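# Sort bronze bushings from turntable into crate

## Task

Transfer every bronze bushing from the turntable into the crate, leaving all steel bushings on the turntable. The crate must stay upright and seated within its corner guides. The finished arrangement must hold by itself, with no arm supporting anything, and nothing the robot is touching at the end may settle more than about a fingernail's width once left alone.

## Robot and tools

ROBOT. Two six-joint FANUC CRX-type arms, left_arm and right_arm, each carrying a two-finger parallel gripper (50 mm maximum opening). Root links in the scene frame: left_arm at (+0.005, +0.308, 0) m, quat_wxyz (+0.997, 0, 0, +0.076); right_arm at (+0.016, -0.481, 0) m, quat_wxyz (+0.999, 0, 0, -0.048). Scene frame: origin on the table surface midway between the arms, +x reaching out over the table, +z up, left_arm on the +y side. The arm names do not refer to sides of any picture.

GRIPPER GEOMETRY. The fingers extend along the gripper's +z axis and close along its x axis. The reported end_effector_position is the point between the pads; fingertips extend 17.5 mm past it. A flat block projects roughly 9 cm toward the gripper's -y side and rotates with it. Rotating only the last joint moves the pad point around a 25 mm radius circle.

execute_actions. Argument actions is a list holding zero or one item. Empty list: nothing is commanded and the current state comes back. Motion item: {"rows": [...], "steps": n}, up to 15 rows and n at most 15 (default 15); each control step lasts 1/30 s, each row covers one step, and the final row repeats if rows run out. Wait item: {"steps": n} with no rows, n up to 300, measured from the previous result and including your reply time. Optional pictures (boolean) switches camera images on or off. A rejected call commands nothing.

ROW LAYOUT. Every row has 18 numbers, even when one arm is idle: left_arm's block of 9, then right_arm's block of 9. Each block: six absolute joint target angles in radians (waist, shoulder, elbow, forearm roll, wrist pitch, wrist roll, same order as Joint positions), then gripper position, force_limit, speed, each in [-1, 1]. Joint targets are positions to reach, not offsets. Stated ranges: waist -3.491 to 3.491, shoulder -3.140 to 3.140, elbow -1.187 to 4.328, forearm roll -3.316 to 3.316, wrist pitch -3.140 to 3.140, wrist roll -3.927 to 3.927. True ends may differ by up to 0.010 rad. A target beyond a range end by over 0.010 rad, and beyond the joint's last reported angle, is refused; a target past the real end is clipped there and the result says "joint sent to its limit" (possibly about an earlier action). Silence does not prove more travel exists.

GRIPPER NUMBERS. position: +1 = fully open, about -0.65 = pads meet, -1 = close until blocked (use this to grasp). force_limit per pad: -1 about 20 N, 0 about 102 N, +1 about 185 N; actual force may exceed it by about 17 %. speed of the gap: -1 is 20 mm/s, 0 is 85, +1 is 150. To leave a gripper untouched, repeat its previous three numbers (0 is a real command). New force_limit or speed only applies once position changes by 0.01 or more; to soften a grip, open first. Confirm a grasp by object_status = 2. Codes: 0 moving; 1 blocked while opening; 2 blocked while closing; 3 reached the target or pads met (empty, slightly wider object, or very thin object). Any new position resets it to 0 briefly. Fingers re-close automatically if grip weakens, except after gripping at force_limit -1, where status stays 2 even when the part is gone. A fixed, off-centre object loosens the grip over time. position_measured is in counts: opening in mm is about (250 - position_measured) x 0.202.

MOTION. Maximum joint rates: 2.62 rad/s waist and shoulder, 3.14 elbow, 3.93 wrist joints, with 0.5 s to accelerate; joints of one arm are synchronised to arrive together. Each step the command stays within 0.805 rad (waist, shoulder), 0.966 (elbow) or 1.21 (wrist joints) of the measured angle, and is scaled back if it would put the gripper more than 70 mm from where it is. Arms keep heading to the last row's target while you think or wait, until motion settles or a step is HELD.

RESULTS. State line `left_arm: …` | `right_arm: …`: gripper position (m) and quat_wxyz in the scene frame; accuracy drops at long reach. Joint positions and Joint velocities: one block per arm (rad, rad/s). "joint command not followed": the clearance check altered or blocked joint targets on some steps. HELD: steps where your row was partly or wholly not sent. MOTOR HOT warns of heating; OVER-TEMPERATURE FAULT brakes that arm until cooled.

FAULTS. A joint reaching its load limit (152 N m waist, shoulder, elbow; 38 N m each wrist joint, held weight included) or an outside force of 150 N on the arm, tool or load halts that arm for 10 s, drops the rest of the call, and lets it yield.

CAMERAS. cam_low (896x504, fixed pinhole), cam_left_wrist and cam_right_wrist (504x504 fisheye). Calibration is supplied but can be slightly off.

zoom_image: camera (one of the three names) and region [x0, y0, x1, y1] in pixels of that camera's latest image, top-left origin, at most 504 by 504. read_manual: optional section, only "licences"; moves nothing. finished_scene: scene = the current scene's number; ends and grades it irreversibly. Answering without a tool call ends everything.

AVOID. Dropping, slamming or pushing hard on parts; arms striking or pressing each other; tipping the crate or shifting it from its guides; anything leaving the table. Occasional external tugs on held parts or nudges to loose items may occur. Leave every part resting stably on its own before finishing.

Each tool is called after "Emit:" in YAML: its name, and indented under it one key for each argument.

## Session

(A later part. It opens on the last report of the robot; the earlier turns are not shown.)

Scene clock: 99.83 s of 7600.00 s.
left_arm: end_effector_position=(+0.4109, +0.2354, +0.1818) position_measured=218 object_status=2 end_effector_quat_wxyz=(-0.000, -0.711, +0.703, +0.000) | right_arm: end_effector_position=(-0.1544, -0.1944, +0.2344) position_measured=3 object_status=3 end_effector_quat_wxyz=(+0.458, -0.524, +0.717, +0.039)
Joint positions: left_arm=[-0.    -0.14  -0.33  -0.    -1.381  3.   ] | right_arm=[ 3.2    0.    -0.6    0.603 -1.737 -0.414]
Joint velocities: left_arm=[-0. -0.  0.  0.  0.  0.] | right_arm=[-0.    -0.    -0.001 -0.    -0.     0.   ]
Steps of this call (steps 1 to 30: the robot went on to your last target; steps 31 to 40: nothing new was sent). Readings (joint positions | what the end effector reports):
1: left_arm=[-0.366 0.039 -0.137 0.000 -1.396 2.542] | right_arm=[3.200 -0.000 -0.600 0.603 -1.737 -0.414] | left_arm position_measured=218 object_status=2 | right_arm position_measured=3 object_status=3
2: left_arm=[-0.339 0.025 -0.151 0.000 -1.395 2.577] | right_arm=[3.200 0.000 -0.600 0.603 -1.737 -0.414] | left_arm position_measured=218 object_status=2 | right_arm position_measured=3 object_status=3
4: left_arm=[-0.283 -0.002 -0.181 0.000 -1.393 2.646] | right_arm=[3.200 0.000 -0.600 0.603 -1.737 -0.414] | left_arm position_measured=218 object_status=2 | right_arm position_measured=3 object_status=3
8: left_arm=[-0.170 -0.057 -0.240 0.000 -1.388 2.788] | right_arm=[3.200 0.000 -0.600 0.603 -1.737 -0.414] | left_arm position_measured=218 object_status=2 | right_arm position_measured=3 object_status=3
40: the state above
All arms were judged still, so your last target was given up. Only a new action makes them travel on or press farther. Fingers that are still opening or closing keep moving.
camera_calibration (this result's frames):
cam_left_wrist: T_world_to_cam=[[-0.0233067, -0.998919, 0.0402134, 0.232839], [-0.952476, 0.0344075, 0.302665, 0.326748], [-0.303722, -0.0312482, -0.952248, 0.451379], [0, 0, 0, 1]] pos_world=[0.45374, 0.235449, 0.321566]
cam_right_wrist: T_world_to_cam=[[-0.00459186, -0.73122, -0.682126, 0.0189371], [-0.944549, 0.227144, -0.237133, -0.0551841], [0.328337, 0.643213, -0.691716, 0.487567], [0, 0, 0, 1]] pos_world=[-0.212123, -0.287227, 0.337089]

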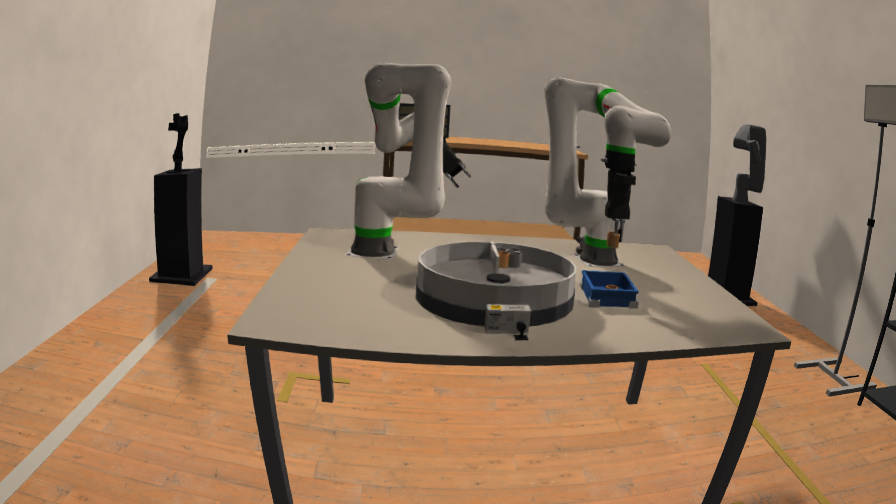

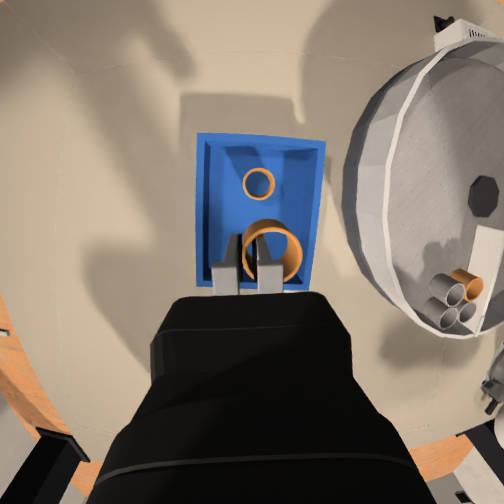

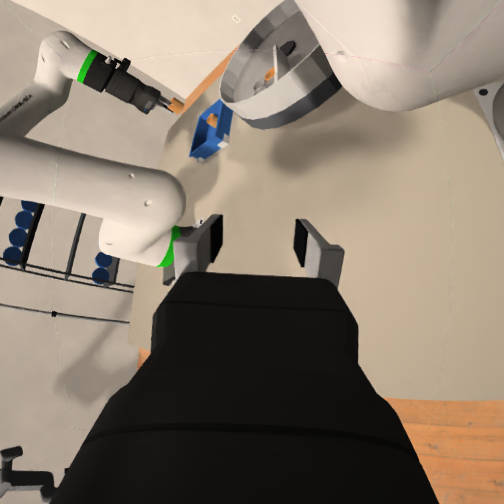

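Emit:
execute_actions:
  actions: []

Scene clock: 115.20 s of 7600.00 s.
left_arm: end_effector_position=(+0.4109, +0.2354, +0.1818) position_measured=218 object_status=2 end_effector_quat_wxyz=(-0.000, -0.711, +0.703, +0.000) | right_arm: end_effector_position=(-0.1544, -0.1944, +0.2344) position_measured=3 object_status=3 end_effector_quat_wxyz=(+0.458, -0.524, +0.717, +0.039)
Joint positions: left_arm=[-0.    -0.14  -0.33   0.    -1.381  3.   ] | right_arm=[ 3.2    0.    -0.6    0.603 -1.737 -0.414]
Joint velocities: left_arm=[ 0. -0. -0.  0. -0. -0.] | right_arm=[-0.     0.    -0.     0.     0.001  0.   ]
Steps of this call (steps 1 to 461: nothing new was sent). Readings (joint positions | what the end effector reports):
1: left_arm=[-0.000 -0.140 -0.330 -0.000 -1.381 3.000] | right_arm=[3.200 0.000 -0.600 0.603 -1.737 -0.414] | left_arm position_measured=218 object_status=2 | right_arm position_measured=3 object_status=3
2: left_arm=[-0.000 -0.140 -0.330 -0.000 -1.381 3.000] | right_arm=[3.200 0.000 -0.600 0.603 -1.737 -0.414] | left_arm position_measured=218 object_status=2 | right_arm position_measured=3 object_status=3
4: left_arm=[-0.000 -0.140 -0.330 -0.000 -1.381 3.000] | right_arm=[3.200 0.000 -0.600 0.603 -1.737 -0.414] | left_arm position_measured=218 object_status=2 | right_arm position_measured=3 object_status=3
8: left_arm=[-0.000 -0.140 -0.330 -0.000 -1.381 3.000] | right_arm=[3.200 0.000 -0.600 0.603 -1.737 -0.414] | left_arm position_measured=218 object_status=2 | right_arm position_measured=3 object_status=3
461: the state above
camera_calibration (this result's frames):
cam_left_wrist: T_world_to_cam=[[-0.0232876, -0.998917, 0.0402697, 0.232805], [-0.952479, 0.034406, 0.302655, 0.326754], [-0.303713, -0.0313079, -0.952249, 0.451397], [0, 0, 0, 1]] pos_world=[0.453743, 0.235443, 0.321574]
cam_right_wrist: T_world_to_cam=[[-0.00459217, -0.73122, -0.682126, 0.0189371], [-0.94455, 0.227144, -0.237133, -0.0551843], [0.328337, 0.643213, -0.691716, 0.487567], [0, 0, 0, 1]] pos_world=[-0.212123, -0.287227, 0.337089]

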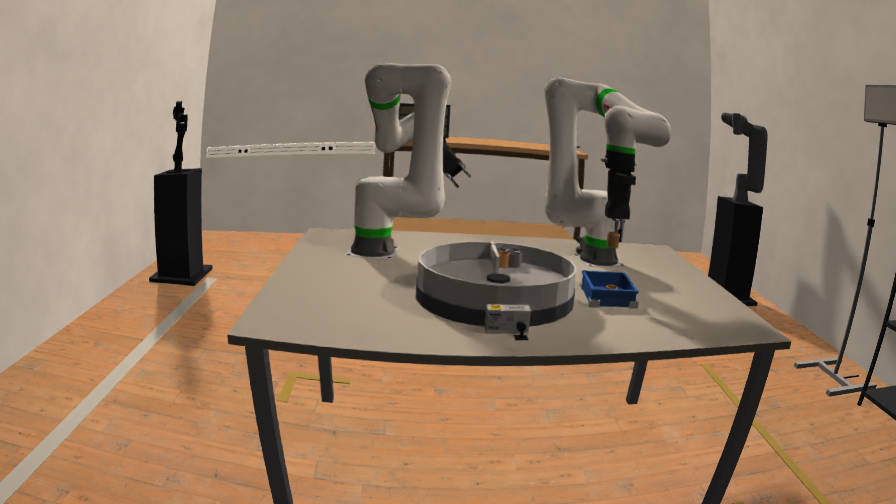

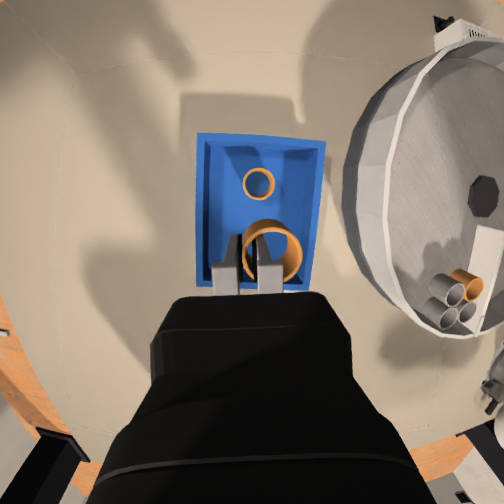

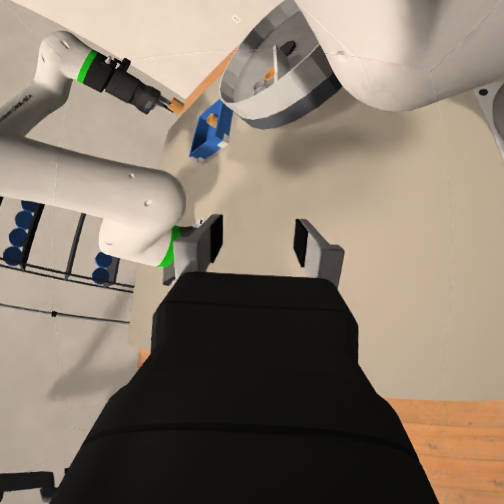

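Emit:
execute_actions:
  actions:
    - {"rows":[[0.0,-0.065,-0.475,0,-1.161,3.0,-1,-0.5,-0.5,3.2,0.0,-0.6,0.603,-1.737,-0.414,1,0,0]],"steps":15}

Emit:
execute_actions:
  actions:
    - {"steps":10}

Scene clock: 119.47 s of 7600.00 s.
left_arm: end_effector_position=(+0.4137, +0.2358, +0.0949) position_measured=218 object_status=2 end_effector_quat_wxyz=(-0.000, -0.711, +0.703, -0.000) | right_arm: end_effector_position=(-0.1544, -0.1944, +0.2344) position_measured=3 object_status=3 end_effector_quat_wxyz=(+0.458, -0.524, +0.717, +0.039)
Joint positions: left_arm=[ 0.    -0.065 -0.475  0.    -1.161  3.   ] | right_arm=[ 3.2    0.    -0.6    0.603 -1.737 -0.414]
Joint velocities: left_arm=[-0.     0.    -0.     0.     0.001  0.   ] | right_arm=[ 0.001 -0.001  0.001 -0.    -0.     0.   ]
Steps of this call (steps 1 to 113: nothing new was sent; steps 114 to 128: all 15 steps of this action). Readings (joint positions | what the end effector reports):
114: left_arm=[-0.000 -0.140 -0.330 0.000 -1.381 3.000] | right_arm=[3.200 0.000 -0.600 0.603 -1.737 -0.414] | left_arm position_measured=218 object_status=2 | right_arm position_measured=3 object_status=3
115: left_arm=[0.000 -0.139 -0.332 0.000 -1.379 3.000] | right_arm=[3.200 0.000 -0.600 0.603 -1.737 -0.414] | left_arm position_measured=218 object_status=2 | right_arm position_measured=3 object_status=3
117: left_arm=[0.000 -0.129 -0.353 0.000 -1.347 3.000] | right_arm=[3.200 0.000 -0.600 0.603 -1.737 -0.414] | left_arm position_measured=218 object_status=2 | right_arm position_measured=3 object_status=3
121: left_arm=[0.000 -0.082 -0.442 0.000 -1.212 3.000] | right_arm=[3.200 0.000 -0.600 0.603 -1.737 -0.414] | left_arm position_measured=218 object_status=2 | right_arm position_measured=3 object_status=3
128: the state above
camera_calibration (this result's frames):
cam_left_wrist: T_world_to_cam=[[-0.0231762, -0.998912, 0.0404752, 0.23665], [-0.952543, 0.0343558, 0.302458, 0.355698], [-0.30352, -0.0315446, -0.952303, 0.369459], [0, 0, 0, 1]] pos_world=[0.45644, 0.235826, 0.234675]
cam_right_wrist: T_world_to_cam=[[-0.00459159, -0.73122, -0.682126, 0.0189371], [-0.944549, 0.227144, -0.237133, -0.055184], [0.328337, 0.643213, -0.691716, 0.487567], [0, 0, 0, 1]] pos_world=[-0.212123, -0.287228, 0.337089]

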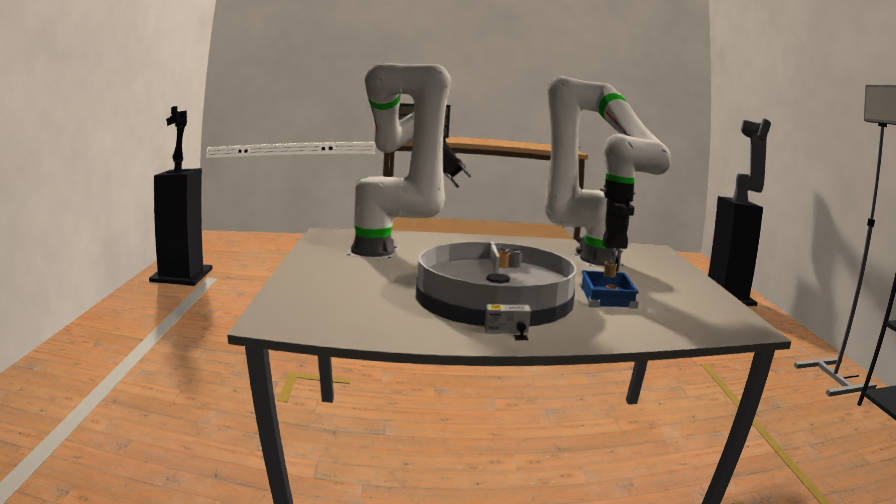

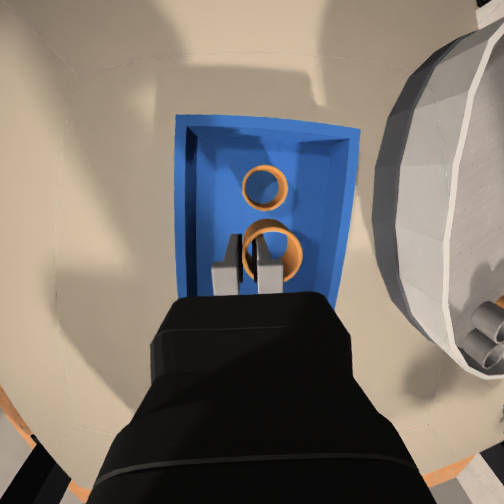

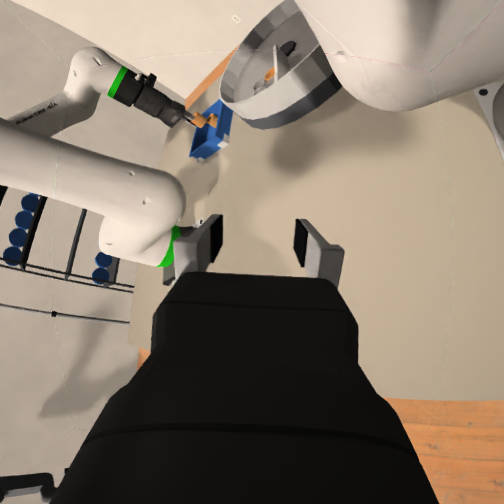

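Scene clock: 119.80 s of 7600.00 s.
left_arm: end_effector_position=(+0.4136, +0.2358, +0.0947) position_measured=218 object_status=2 end_effector_quat_wxyz=(-0.000, -0.711, +0.703, +0.000) | right_arm: end_effector_position=(-0.1544, -0.1944, +0.2344) position_measured=3 object_status=3 end_effector_quat_wxyz=(+0.458, -0.524, +0.717, +0.039)
Joint positions: left_arm=[ 0.    -0.065 -0.475  0.    -1.161  3.   ] | right_arm=[ 3.2    0.    -0.6    0.603 -1.737 -0.414]
Joint velocities: left_arm=[ 0.  0.  0.  0. -0. -0.] | right_arm=[-0.002  0.001 -0.     0.     0.    -0.001]
Steps of this call (steps 1 to 10: the robot went on to your last target). Readings (joint positions | what the end effector reports):
1: left_arm=[0.000 -0.065 -0.475 0.000 -1.161 3.000] | right_arm=[3.200 0.000 -0.600 0.603 -1.737 -0.414] | left_arm position_measured=218 object_status=2 | right_arm position_measured=3 object_status=3
2: left_arm=[0.000 -0.065 -0.475 0.000 -1.161 3.000] | right_arm=[3.200 0.000 -0.600 0.603 -1.737 -0.414] | left_arm position_measured=218 object_status=2 | right_arm position_measured=3 object_status=3
4: left_arm=[0.000 -0.065 -0.475 0.000 -1.161 3.000] | right_arm=[3.200 0.000 -0.600 0.603 -1.737 -0.414] | left_arm position_measured=218 object_status=2 | right_arm position_measured=3 object_status=3
8: left_arm=[0.000 -0.065 -0.475 0.000 -1.161 3.000] | right_arm=[3.200 0.000 -0.600 0.603 -1.737 -0.414] | left_arm position_measured=218 object_status=2 | right_arm position_measured=3 object_status=3
10: the state above
camera_calibration (this result's frames):
cam_left_wrist: T_world_to_cam=[[-0.0232657, -0.998917, 0.0402818, 0.236772], [-0.952487, 0.034388, 0.302631, 0.355628], [-0.303689, -0.031327, -0.952256, 0.369338], [0, 0, 0, 1]] pos_world=[0.456403, 0.235856, 0.234543]
cam_right_wrist: T_world_to_cam=[[-0.00459212, -0.73122, -0.682126, 0.018937], [-0.944549, 0.227144, -0.237133, -0.0551842], [0.328337, 0.643213, -0.691716, 0.487567], [0, 0, 0, 1]] pos_world=[-0.212123, -0.287227, 0.337089]

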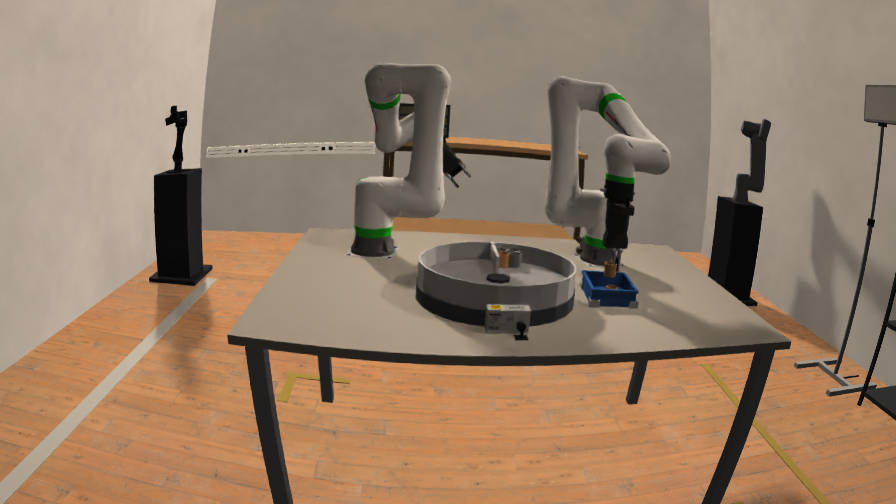

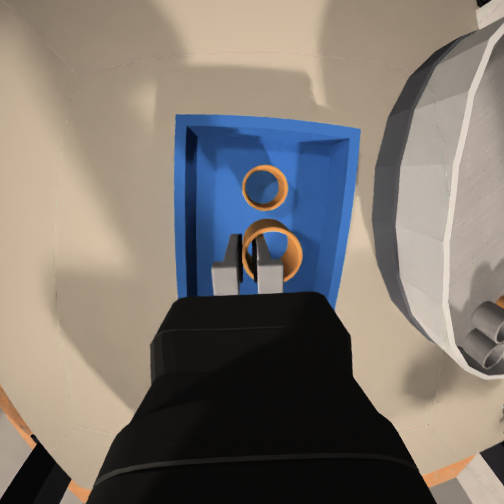

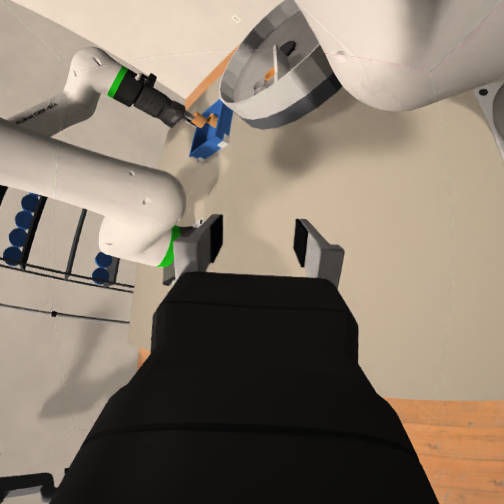

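Emit:
execute_actions:
  actions:
    - {"rows":[[0.0,-0.0152,-0.544,0,-1.042,3.0,-1,-0.5,-0.5,3.2,0.0,-0.6,0.603,-1.737,-0.414,1,0,0]],"steps":15}
  pictures: false

Emit:
execute_actions:
  actions:
    - {"rows":[[0.0,-0.0152,-0.544,0,-1.042,3.0,-0.2,-0.5,-0.5,3.2,0.0,-0.6,0.603,-1.737,-0.414,1,0,0]],"steps":14}
  pictures: false

Emit:
execute_actions:
  actions:
    - {"rows":[[0.0,-0.14,-0.33,0,-1.381,3.0,-0.2,-0.5,-0.5,3.2,0.0,-0.6,0.603,-1.737,-0.414,1,0,0]],"steps":15}

Scene clock: 127.50 s of 7600.00 s.
left_arm: end_effector_position=(+0.4110, +0.2355, +0.0500) position_measured=218 object_status=2 end_effector_quat_wxyz=(+0.000, -0.711, +0.703, +0.000) | right_arm: end_effector_position=(-0.1544, -0.1944, +0.2344) position_measured=3 object_status=3 end_effector_quat_wxyz=(+0.458, -0.524, +0.717, +0.039)
Joint positions: left_arm=[-0.    -0.015 -0.544 -0.    -1.042  3.   ] | right_arm=[ 3.2    0.    -0.6    0.603 -1.737 -0.414]
Joint velocities: left_arm=[ 0.    -0.     0.001 -0.     0.     0.   ] | right_arm=[ 0.    -0.     0.     0.     0.001 -0.   ]
Steps of this call (steps 1 to 15: the robot went on to your last target; steps 16 to 216: nothing new was sent; steps 217 to 231: all 15 steps of this action). Readings (joint positions | what the end effector reports):
217: left_arm=[0.000 -0.065 -0.475 -0.000 -1.161 3.000] | right_arm=[3.200 -0.000 -0.600 0.603 -1.737 -0.414] | left_arm position_measured=218 object_status=2 | right_arm position_measured=3 object_status=3
218: left_arm=[-0.000 -0.064 -0.477 -0.000 -1.157 3.000] | right_arm=[3.200 0.000 -0.600 0.603 -1.737 -0.414] | left_arm position_measured=218 object_status=2 | right_arm position_measured=3 object_status=3
220: left_arm=[-0.000 -0.051 -0.495 -0.000 -1.126 3.000] | right_arm=[3.200 0.000 -0.600 0.603 -1.737 -0.414] | left_arm position_measured=218 object_status=2 | right_arm position_measured=3 object_status=3
224: left_arm=[-0.000 -0.016 -0.543 -0.000 -1.045 3.000] | right_arm=[3.200 0.000 -0.600 0.603 -1.737 -0.414] | left_arm position_measured=218 object_status=2 | right_arm position_measured=3 object_status=3
231: the state above

Scene clock: 127.97 s of 7600.00 s.
left_arm: end_effector_position=(+0.4110, +0.2354, +0.0500) position_measured=182 object_status=3 end_effector_quat_wxyz=(+0.000, -0.711, +0.703, -0.000) | right_arm: end_effector_position=(-0.1544, -0.1944, +0.2344) position_measured=3 object_status=3 end_effector_quat_wxyz=(+0.458, -0.524, +0.717, +0.039)
Joint positions: left_arm=[-0.    -0.015 -0.544 -0.    -1.042  3.   ] | right_arm=[ 3.2    0.    -0.6    0.603 -1.737 -0.414]
Joint velocities: left_arm=[ 0.     0.    -0.001  0.001 -0.    -0.   ] | right_arm=[-0.001  0.     0.     0.     0.    -0.   ]
Steps of this call (steps 1 to 14: all 14 steps of this action). Readings (joint positions | what the end effector reports):
1: left_arm=[-0.000 -0.015 -0.544 -0.000 -1.042 3.000] | right_arm=[3.200 0.000 -0.600 0.603 -1.737 -0.414] | left_arm position_measured=215 object_status=0 | right_arm position_measured=3 object_status=3
2: left_arm=[-0.000 -0.015 -0.544 -0.000 -1.042 3.000] | right_arm=[3.200 0.000 -0.600 0.603 -1.737 -0.414] | left_arm position_measured=207 object_status=0 | right_arm position_measured=3 object_status=3
4: left_arm=[-0.000 -0.015 -0.544 -0.000 -1.042 3.000] | right_arm=[3.200 0.000 -0.600 0.603 -1.737 -0.414] | left_arm position_measured=189 object_status=0 | right_arm position_measured=3 object_status=3
8: left_arm=[-0.000 -0.015 -0.544 -0.000 -1.042 3.000] | right_arm=[3.200 0.000 -0.600 0.603 -1.737 -0.414] | left_arm position_measured=182 object_status=0 | right_arm position_measured=3 object_status=3
14: the state above

Scene clock: 128.47 s of 7600.00 s.
left_arm: end_effector_position=(+0.4111, +0.2354, +0.1816) position_measured=182 object_status=3 end_effector_quat_wxyz=(+0.000, -0.711, +0.703, -0.000) | right_arm: end_effector_position=(-0.1544, -0.1944, +0.2344) position_measured=3 object_status=3 end_effector_quat_wxyz=(+0.458, -0.524, +0.717, +0.039)
Joint positions: left_arm=[-0.   -0.14 -0.33  0.   -1.38  3.  ] | right_arm=[ 3.2    0.    -0.6    0.603 -1.737 -0.414]
Joint velocities: left_arm=[-0.    -0.007  0.014  0.    -0.033 -0.   ] | right_arm=[-0.    -0.    -0.    -0.    -0.001 -0.   ]
Steps of this call (steps 1 to 15: all 15 steps of this action). Readings (joint positions | what the end effector reports):
1: left_arm=[-0.000 -0.015 -0.544 -0.000 -1.042 3.000] | right_arm=[3.200 0.000 -0.600 0.603 -1.737 -0.414] | left_arm position_measured=182 object_status=3 | right_arm position_measured=3 object_status=3
2: left_arm=[-0.000 -0.016 -0.542 -0.000 -1.044 3.000] | right_arm=[3.200 0.000 -0.600 0.603 -1.737 -0.414] | left_arm position_measured=182 object_status=3 | right_arm position_measured=3 object_status=3
4: left_arm=[-0.000 -0.028 -0.523 -0.000 -1.076 3.000] | right_arm=[3.200 0.000 -0.600 0.603 -1.737 -0.414] | left_arm position_measured=182 object_status=3 | right_arm position_measured=3 object_status=3
8: left_arm=[-0.000 -0.080 -0.433 0.000 -1.218 3.000] | right_arm=[3.200 -0.000 -0.600 0.603 -1.737 -0.414] | left_arm position_measured=182 object_status=3 | right_arm position_measured=3 object_status=3
15: the state above
camera_calibration (this result's frames):
cam_left_wrist: T_world_to_cam=[[-0.0232993, -0.998916, 0.0403046, 0.232799], [-0.952612, 0.0344139, 0.302234, 0.327105], [-0.303293, -0.0313529, -0.952381, 0.45115], [0, 0, 0, 1]] pos_world=[0.453859, 0.235434, 0.321422]
cam_right_wrist: T_world_to_cam=[[-0.004592, -0.73122, -0.682126, 0.018937], [-0.944549, 0.227144, -0.237133, -0.0551841], [0.328337, 0.643213, -0.691717, 0.487567], [0, 0, 0, 1]] pos_world=[-0.212123, -0.287227, 0.337089]

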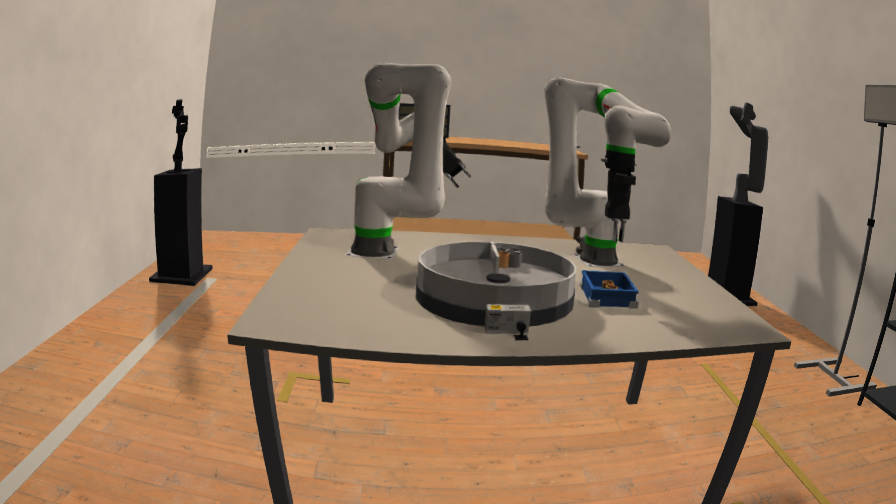

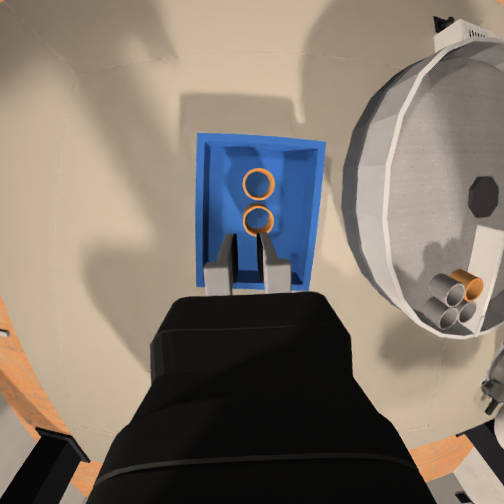

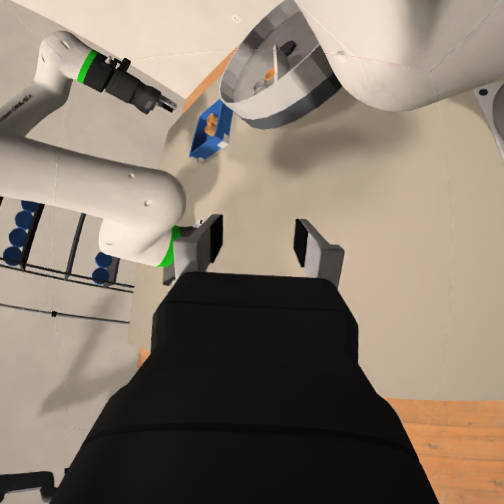

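Emit:
execute_actions:
  actions:
    - {"rows":[[-0.742,0.1418,-0.0285,0,-1.4005,2.161,0,-0.5,-0.5,3.2,0.0,-0.6,0.603,-1.737,-0.414,1,0,0]],"steps":15}
  pictures: false

Emit:
execute_actions:
  actions:
    - {"steps":25}
  pictures: false

Emit:
execute_actions:
  actions:
    - {"rows":[[-0.742,0.181,-0.14,0,-1.25,2.161,0,-0.5,-0.5,3.2,0.0,-0.6,0.603,-1.737,-0.414,1,0,0]],"steps":15}

Scene clock: 137.17 s of 7600.00 s.
left_arm: end_effector_position=(+0.4122, +0.0906, +0.1895) position_measured=152 object_status=3 end_effector_quat_wxyz=(+0.000, -0.425, +0.905, +0.000) | right_arm: end_effector_position=(-0.1544, -0.1944, +0.2344) position_measured=3 object_status=3 end_effector_quat_wxyz=(+0.458, -0.524, +0.717, +0.039)
Joint positions: left_arm=[-0.33  -0.015 -0.196 -0.    -1.39   2.627] | right_arm=[ 3.2    0.    -0.6    0.603 -1.737 -0.414]
Joint velocities: left_arm=[-0.837  0.317  0.339 -0.    -0.022 -0.94 ] | right_arm=[ 0.001 -0.001 -0.     0.    -0.    -0.001]
Steps of this call (steps 1 to 15: the robot went on to your last target; steps 16 to 246: nothing new was sent; steps 247 to 261: all 15 steps of this action). Readings (joint positions | what the end effector reports):
247: left_arm=[0.000 -0.140 -0.330 -0.000 -1.381 3.000] | right_arm=[3.200 0.000 -0.600 0.603 -1.737 -0.414] | left_arm position_measured=180 object_status=0 | right_arm position_measured=3 object_status=3
248: left_arm=[-0.002 -0.139 -0.329 -0.000 -1.381 2.999] | right_arm=[3.200 0.000 -0.600 0.603 -1.737 -0.414] | left_arm position_measured=171 object_status=0 | right_arm position_measured=3 object_status=3
250: left_arm=[-0.022 -0.131 -0.321 -0.000 -1.382 2.975] | right_arm=[3.200 0.000 -0.600 0.603 -1.737 -0.414] | left_arm position_measured=155 object_status=0 | right_arm position_measured=3 object_status=3
254: left_arm=[-0.128 -0.091 -0.278 -0.000 -1.384 2.855] | right_arm=[3.200 0.000 -0.600 0.603 -1.737 -0.414] | left_arm position_measured=152 object_status=0 | right_arm position_measured=3 object_status=3
261: the state above

Scene clock: 138.00 s of 7600.00 s.
left_arm: end_effector_position=(+0.3336, -0.0926, +0.1900) position_measured=152 object_status=3 end_effector_quat_wxyz=(+0.000, -0.000, +1.000, +0.000) | right_arm: end_effector_position=(-0.1544, -0.1944, +0.2344) position_measured=3 object_status=3 end_effector_quat_wxyz=(+0.458, -0.524, +0.717, +0.039)
Joint positions: left_arm=[-0.742  0.142 -0.029 -0.    -1.401  2.161] | right_arm=[ 3.2   -0.    -0.6    0.603 -1.737 -0.414]
Joint velocities: left_arm=[ 0.     0.     0.001 -0.    -0.    -0.   ] | right_arm=[-0.001 -0.     0.    -0.    -0.002  0.   ]
Steps of this call (steps 1 to 25: the robot went on to your last target). Readings (joint positions | what the end effector reports):
1: left_arm=[-0.358 -0.004 -0.184 -0.000 -1.390 2.595] | right_arm=[3.200 0.000 -0.600 0.603 -1.737 -0.414] | left_arm position_measured=152 object_status=3 | right_arm position_measured=3 object_status=3
2: left_arm=[-0.386 0.007 -0.173 -0.000 -1.391 2.563] | right_arm=[3.200 0.000 -0.600 0.603 -1.737 -0.414] | left_arm position_measured=152 object_status=3 | right_arm position_measured=3 object_status=3
4: left_arm=[-0.442 0.028 -0.150 -0.000 -1.393 2.500] | right_arm=[3.200 -0.000 -0.600 0.603 -1.737 -0.414] | left_arm position_measured=152 object_status=3 | right_arm position_measured=3 object_status=3
8: left_arm=[-0.552 0.070 -0.106 -0.000 -1.396 2.376] | right_arm=[3.200 -0.000 -0.600 0.603 -1.737 -0.414] | left_arm position_measured=152 object_status=3 | right_arm position_measured=3 object_status=3
25: the state above

Scene clock: 138.50 s of 7600.00 s.
left_arm: end_effector_position=(+0.3337, -0.0927, +0.1247) position_measured=152 object_status=3 end_effector_quat_wxyz=(-0.000, -0.000, +1.000, +0.000) | right_arm: end_effector_position=(-0.1544, -0.1944, +0.2344) position_measured=3 object_status=3 end_effector_quat_wxyz=(+0.458, -0.524, +0.717, +0.039)
Joint positions: left_arm=[-0.742  0.181 -0.14   0.    -1.25   2.161] | right_arm=[ 3.2    0.    -0.6    0.603 -1.737 -0.414]
Joint velocities: left_arm=[ 0.  0. -0.  0.  0.  0.] | right_arm=[ 0.001  0.    -0.002  0.     0.     0.   ]
Steps of this call (steps 1 to 15: all 15 steps of this action). Readings (joint positions | what the end effector reports):
1: left_arm=[-0.742 0.142 -0.029 -0.000 -1.401 2.161] | right_arm=[3.200 0.000 -0.600 0.603 -1.737 -0.414] | left_arm position_measured=152 object_status=3 | right_arm position_measured=3 object_status=3
2: left_arm=[-0.742 0.143 -0.030 -0.000 -1.398 2.161] | right_arm=[3.200 0.000 -0.600 0.603 -1.737 -0.414] | left_arm position_measured=152 object_status=3 | right_arm position_measured=3 object_status=3
4: left_arm=[-0.742 0.151 -0.054 0.000 -1.366 2.161] | right_arm=[3.200 0.000 -0.600 0.603 -1.737 -0.414] | left_arm position_measured=152 object_status=3 | right_arm position_measured=3 object_status=3
8: left_arm=[-0.742 0.178 -0.132 0.000 -1.262 2.161] | right_arm=[3.200 0.000 -0.600 0.603 -1.737 -0.414] | left_arm position_measured=152 object_status=3 | right_arm position_measured=3 object_status=3
15: the state above
camera_calibration (this result's frames):
cam_left_wrist: T_world_to_cam=[[-0.998623, 0.0334518, 0.0404129, 0.326684], [0.0441369, 0.952117, 0.30253, 0.034305], [-0.0283577, 0.303898, -0.952283, 0.302472], [0, 0, 0, 1]] pos_world=[0.333297, -0.135511, 0.264458]
cam_right_wrist: T_world_to_cam=[[-0.00459201, -0.73122, -0.682126, 0.0189371], [-0.94455, 0.227144, -0.237133, -0.0551842], [0.328337, 0.643213, -0.691716, 0.487567], [0, 0, 0, 1]] pos_world=[-0.212123, -0.287227, 0.337089]

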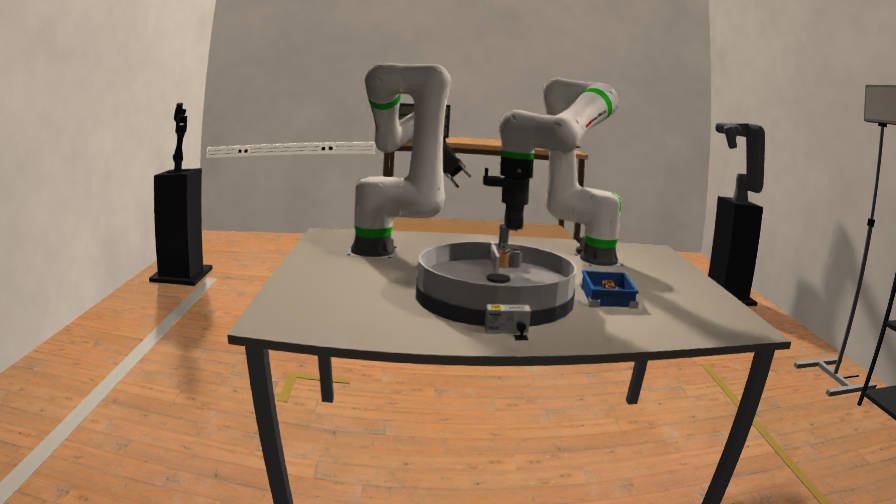

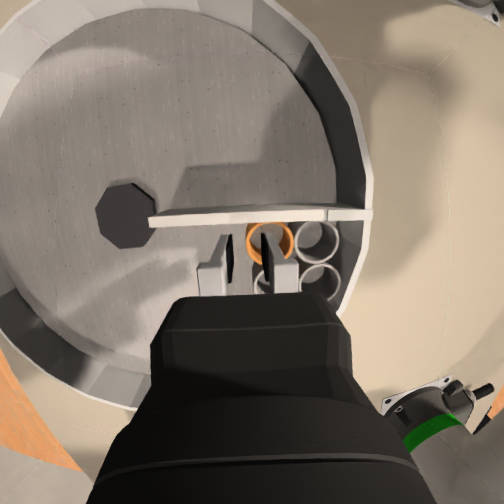

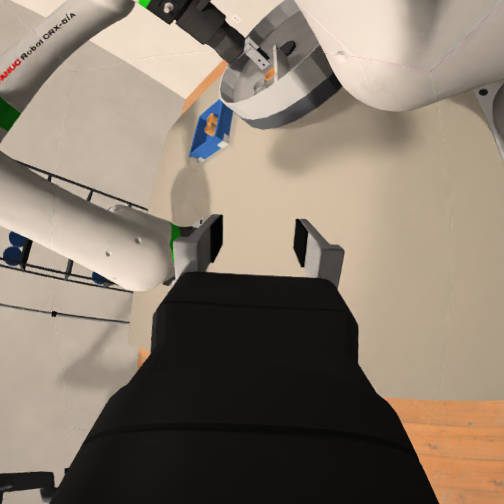

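Emit:
execute_actions:
  actions:
    - {"rows":[[-0.742,0.1944,-0.1651,0,-1.2113,2.161,0,-0.5,-0.5,3.2,0.0,-0.6,0.603,-1.737,-0.414,1,0,0]],"steps":12}

Emit:
zoom_image:
  camera: "cam_left_wrist"
  region: [190,170,370,300]

Scene clock: 141.93 s of 7600.00 s.
left_arm: end_effector_position=(+0.3336, -0.0926, +0.1080) position_measured=152 object_status=3 end_effector_quat_wxyz=(+0.000, -0.000, +1.000, +0.000) | right_arm: end_effector_position=(-0.1544, -0.1944, +0.2344) position_measured=3 object_status=3 end_effector_quat_wxyz=(+0.458, -0.524, +0.717, +0.039)
Joint positions: left_arm=[-0.742  0.194 -0.165 -0.    -1.211  2.161] | right_arm=[ 3.2   -0.    -0.6    0.603 -1.737 -0.414]
Joint velocities: left_arm=[-0.  0.  0.  0.  0.  0.] | right_arm=[ 0.     0.    -0.001  0.    -0.    -0.   ]
Steps of this call (steps 1 to 15: the robot went on to your last target; steps 16 to 91: nothing new was sent; steps 92 to 103: all 12 steps of this action). Readings (joint positions | what the end effector reports):
92: left_arm=[-0.742 0.181 -0.140 -0.000 -1.250 2.161] | right_arm=[3.200 0.000 -0.600 0.603 -1.737 -0.414] | left_arm position_measured=152 object_status=3 | right_arm position_measured=3 object_status=3
93: left_arm=[-0.742 0.182 -0.142 0.000 -1.246 2.161] | right_arm=[3.200 0.000 -0.600 0.603 -1.737 -0.414] | left_arm position_measured=152 object_status=3 | right_arm position_measured=3 object_status=3
95: left_arm=[-0.742 0.190 -0.158 -0.000 -1.222 2.161] | right_arm=[3.200 -0.000 -0.600 0.603 -1.737 -0.414] | left_arm position_measured=152 object_status=3 | right_arm position_measured=3 object_status=3
99: left_arm=[-0.742 0.194 -0.165 -0.000 -1.211 2.161] | right_arm=[3.200 0.000 -0.600 0.603 -1.737 -0.414] | left_arm position_measured=152 object_status=3 | right_arm position_measured=3 object_status=3
103: the state above
camera_calibration (this result's frames):
cam_left_wrist: T_world_to_cam=[[-0.998634, 0.0335852, 0.0400383, 0.327366], [0.0441523, 0.952093, 0.302605, 0.0392224], [-0.0279571, 0.303959, -0.952275, 0.286469], [0, 0, 0, 1]] pos_world=[0.333195, -0.135413, 0.247821]
cam_right_wrist: T_world_to_cam=[[-0.00459194, -0.73122, -0.682126, 0.0189372], [-0.944549, 0.227144, -0.237133, -0.0551841], [0.328337, 0.643213, -0.691716, 0.487567], [0, 0, 0, 1]] pos_world=[-0.212123, -0.287227, 0.337089]

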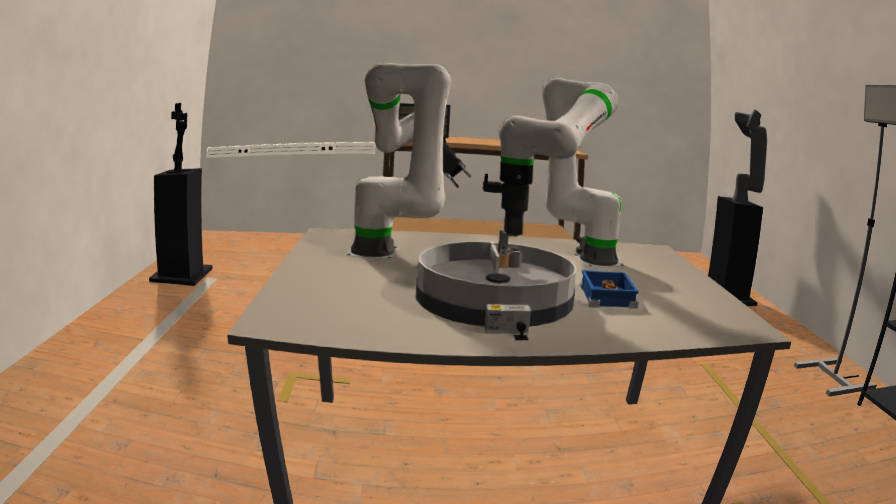

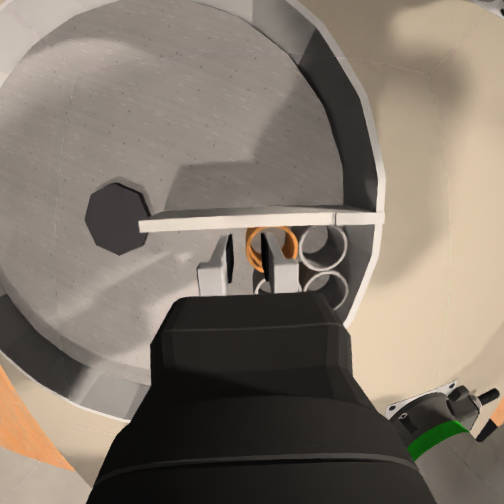

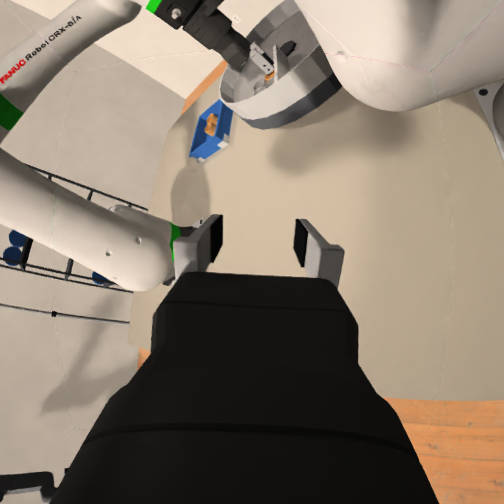

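Region (190, 170, 370, 300) of cam_left_wrist's 504x504 image, scaled by 2.800, with more detail than that image has.

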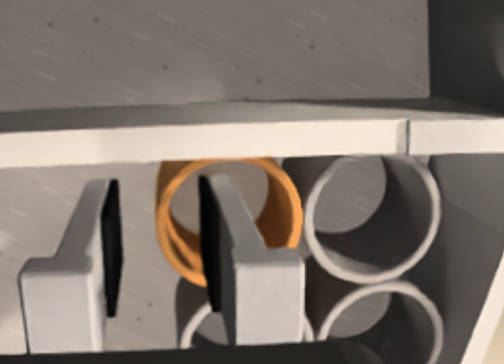

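Emit:
execute_actions:
  actions:
    - {"rows":[[-0.742,0.2159,-0.1969,0,-1.158,2.161,0,-0.5,-0.5,3.2,0.0,-0.6,0.603,-1.737,-0.414,1,0,0]],"steps":13}
  pictures: false

Emit:
execute_actions:
  actions:
    - {"rows":[[-0.742,0.2159,-0.1969,0,-1.158,2.161,-1,-0.5,-0.5,3.2,0.0,-0.6,0.603,-1.737,-0.414,1,0,0]],"steps":15}
  pictures: false

Emit:
execute_actions:
  actions:
    - {"rows":[[-0.742,0.1418,-0.0285,0,-1.4005,2.161,-1,-0.5,-0.5,3.2,0.0,-0.6,0.603,-1.737,-0.414,1,0,0]],"steps":15}

Scene clock: 148.37 s of 7600.00 s.
left_arm: end_effector_position=(+0.3336, -0.0927, +0.0850) position_measured=152 object_status=3 end_effector_quat_wxyz=(-0.000, -0.000, +1.000, -0.000) | right_arm: end_effector_position=(-0.1544, -0.1944, +0.2344) position_measured=3 object_status=3 end_effector_quat_wxyz=(+0.458, -0.524, +0.717, +0.039)
Joint positions: left_arm=[-0.742  0.216 -0.197  0.    -1.158  2.161] | right_arm=[ 3.2    0.    -0.6    0.603 -1.737 -0.414]
Joint velocities: left_arm=[ 0. -0. -0.  0.  0. -0.] | right_arm=[ 0.001  0.    -0.001 -0.    -0.     0.   ]
Steps of this call (steps 1 to 15: the robot went on to your last target; steps 16 to 180: nothing new was sent; steps 181 to 193: all 13 steps of this action). Readings (joint positions | what the end effector reports):
181: left_arm=[-0.742 0.194 -0.165 0.000 -1.211 2.161] | right_arm=[3.200 0.000 -0.600 0.603 -1.737 -0.414] | left_arm position_measured=152 object_status=3 | right_arm position_measured=3 object_status=3
182: left_arm=[-0.742 0.196 -0.167 0.000 -1.208 2.161] | right_arm=[3.200 0.000 -0.600 0.603 -1.737 -0.414] | left_arm position_measured=152 object_status=3 | right_arm position_measured=3 object_status=3
184: left_arm=[-0.742 0.207 -0.184 0.000 -1.179 2.161] | right_arm=[3.200 0.000 -0.600 0.603 -1.737 -0.414] | left_arm position_measured=152 object_status=3 | right_arm position_measured=3 object_status=3
188: left_arm=[-0.742 0.216 -0.197 0.000 -1.158 2.161] | right_arm=[3.200 0.000 -0.600 0.603 -1.737 -0.414] | left_arm position_measured=152 object_status=3 | right_arm position_measured=3 object_status=3
193: the state above

Scene clock: 148.87 s of 7600.00 s.
left_arm: end_effector_position=(+0.3337, -0.0923, +0.0848) position_measured=217 object_status=2 end_effector_quat_wxyz=(+0.000, -0.000, +1.000, +0.000) | right_arm: end_effector_position=(-0.1544, -0.1944, +0.2344) position_measured=3 object_status=3 end_effector_quat_wxyz=(+0.458, -0.524, +0.717, +0.039)
Joint positions: left_arm=[-0.742  0.216 -0.197 -0.001 -1.158  2.161] | right_arm=[ 3.2    0.    -0.6    0.603 -1.737 -0.414]
Joint velocities: left_arm=[ 0.     0.     0.     0.004 -0.    -0.   ] | right_arm=[-0.  0. -0.  0.  0. -0.]
Steps of this call (steps 1 to 15: all 15 steps of this action). Readings (joint positions | what the end effector reports):
1: left_arm=[-0.742 0.216 -0.197 0.000 -1.158 2.161] | right_arm=[3.200 0.000 -0.600 0.603 -1.737 -0.414] | left_arm position_measured=154 object_status=0 | right_arm position_measured=3 object_status=3
2: left_arm=[-0.742 0.216 -0.197 0.000 -1.158 2.161] | right_arm=[3.200 -0.000 -0.600 0.603 -1.737 -0.414] | left_arm position_measured=163 object_status=0 | right_arm position_measured=3 object_status=3
4: left_arm=[-0.742 0.216 -0.197 0.000 -1.158 2.161] | right_arm=[3.200 0.000 -0.600 0.603 -1.737 -0.414] | left_arm position_measured=180 object_status=0 | right_arm position_measured=3 object_status=3
8: left_arm=[-0.742 0.216 -0.197 -0.001 -1.158 2.161] | right_arm=[3.200 0.000 -0.600 0.603 -1.737 -0.414] | left_arm position_measured=215 object_status=0 | right_arm position_measured=3 object_status=3
15: the state above

Scene clock: 149.37 s of 7600.00 s.
left_arm: end_effector_position=(+0.3335, -0.0928, +0.1900) position_measured=217 object_status=2 end_effector_quat_wxyz=(-0.000, -0.000, +1.000, -0.000) | right_arm: end_effector_position=(-0.1544, -0.1944, +0.2344) position_measured=3 object_status=3 end_effector_quat_wxyz=(+0.458, -0.524, +0.717, +0.039)
Joint positions: left_arm=[-0.742  0.142 -0.029  0.    -1.4    2.161] | right_arm=[ 3.2   -0.    -0.6    0.603 -1.737 -0.414]
Joint velocities: left_arm=[ 0.     0.    -0.001 -0.005 -0.004  0.   ] | right_arm=[-0.001  0.001  0.    -0.    -0.     0.   ]
Steps of this call (steps 1 to 15: all 15 steps of this action). Readings (joint positions | what the end effector reports):
1: left_arm=[-0.742 0.216 -0.197 -0.001 -1.158 2.161] | right_arm=[3.200 0.000 -0.600 0.603 -1.737 -0.414] | left_arm position_measured=217 object_status=2 | right_arm position_measured=3 object_status=3
2: left_arm=[-0.742 0.215 -0.195 -0.001 -1.161 2.161] | right_arm=[3.200 0.000 -0.600 0.603 -1.737 -0.414] | left_arm position_measured=217 object_status=2 | right_arm position_measured=3 object_status=3
4: left_arm=[-0.742 0.206 -0.174 -0.001 -1.193 2.161] | right_arm=[3.200 0.000 -0.600 0.603 -1.737 -0.414] | left_arm position_measured=217 object_status=2 | right_arm position_measured=3 object_status=3
8: left_arm=[-0.742 0.164 -0.080 0.002 -1.324 2.161] | right_arm=[3.200 0.000 -0.600 0.603 -1.737 -0.414] | left_arm position_measured=217 object_status=2 | right_arm position_measured=3 object_status=3
15: the state above
camera_calibration (this result's frames):
cam_left_wrist: T_world_to_cam=[[-0.998619, 0.0336566, 0.0403479, 0.323932], [0.0443015, 0.952227, 0.302161, 0.0146536], [-0.0282507, 0.303531, -0.952403, 0.364685], [0, 0, 0, 1]] pos_world=[0.333138, -0.135549, 0.329829]
cam_right_wrist: T_world_to_cam=[[-0.00459192, -0.73122, -0.682126, 0.0189371], [-0.94455, 0.227144, -0.237133, -0.0551842], [0.328337, 0.643213, -0.691716, 0.487567], [0, 0, 0, 1]] pos_world=[-0.212123, -0.287227, 0.337089]

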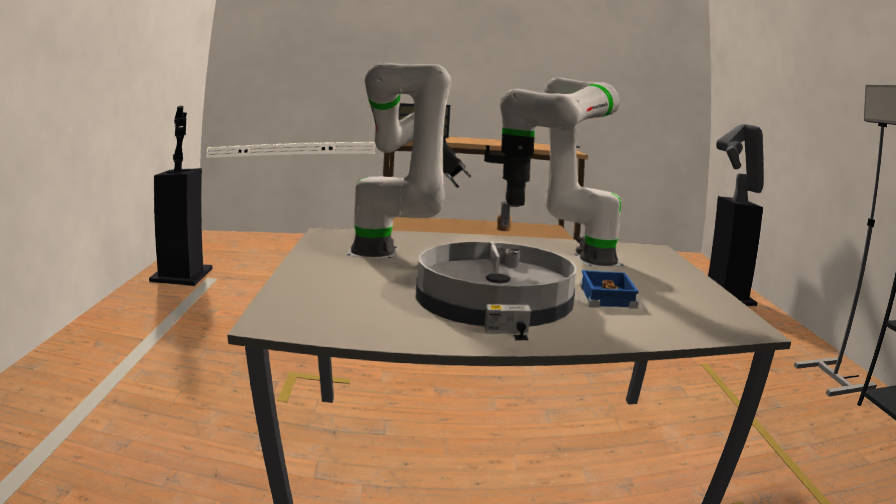

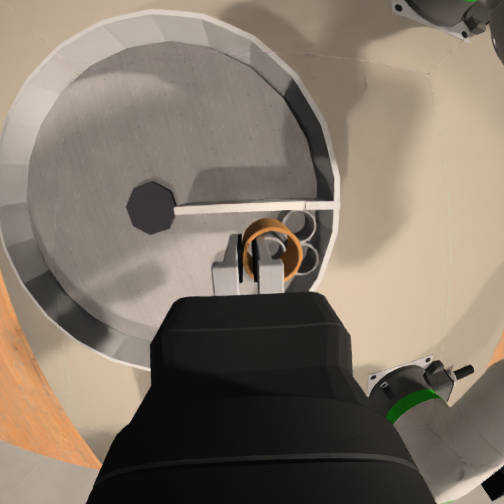

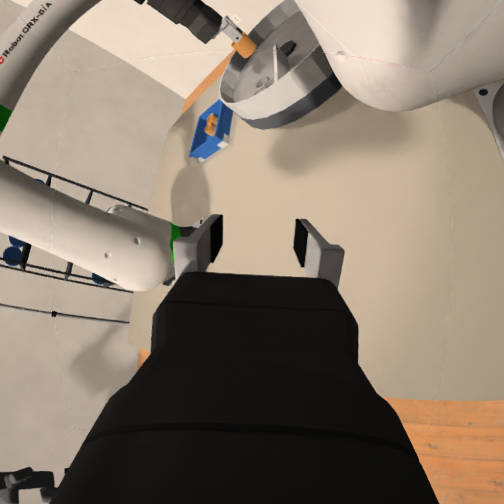

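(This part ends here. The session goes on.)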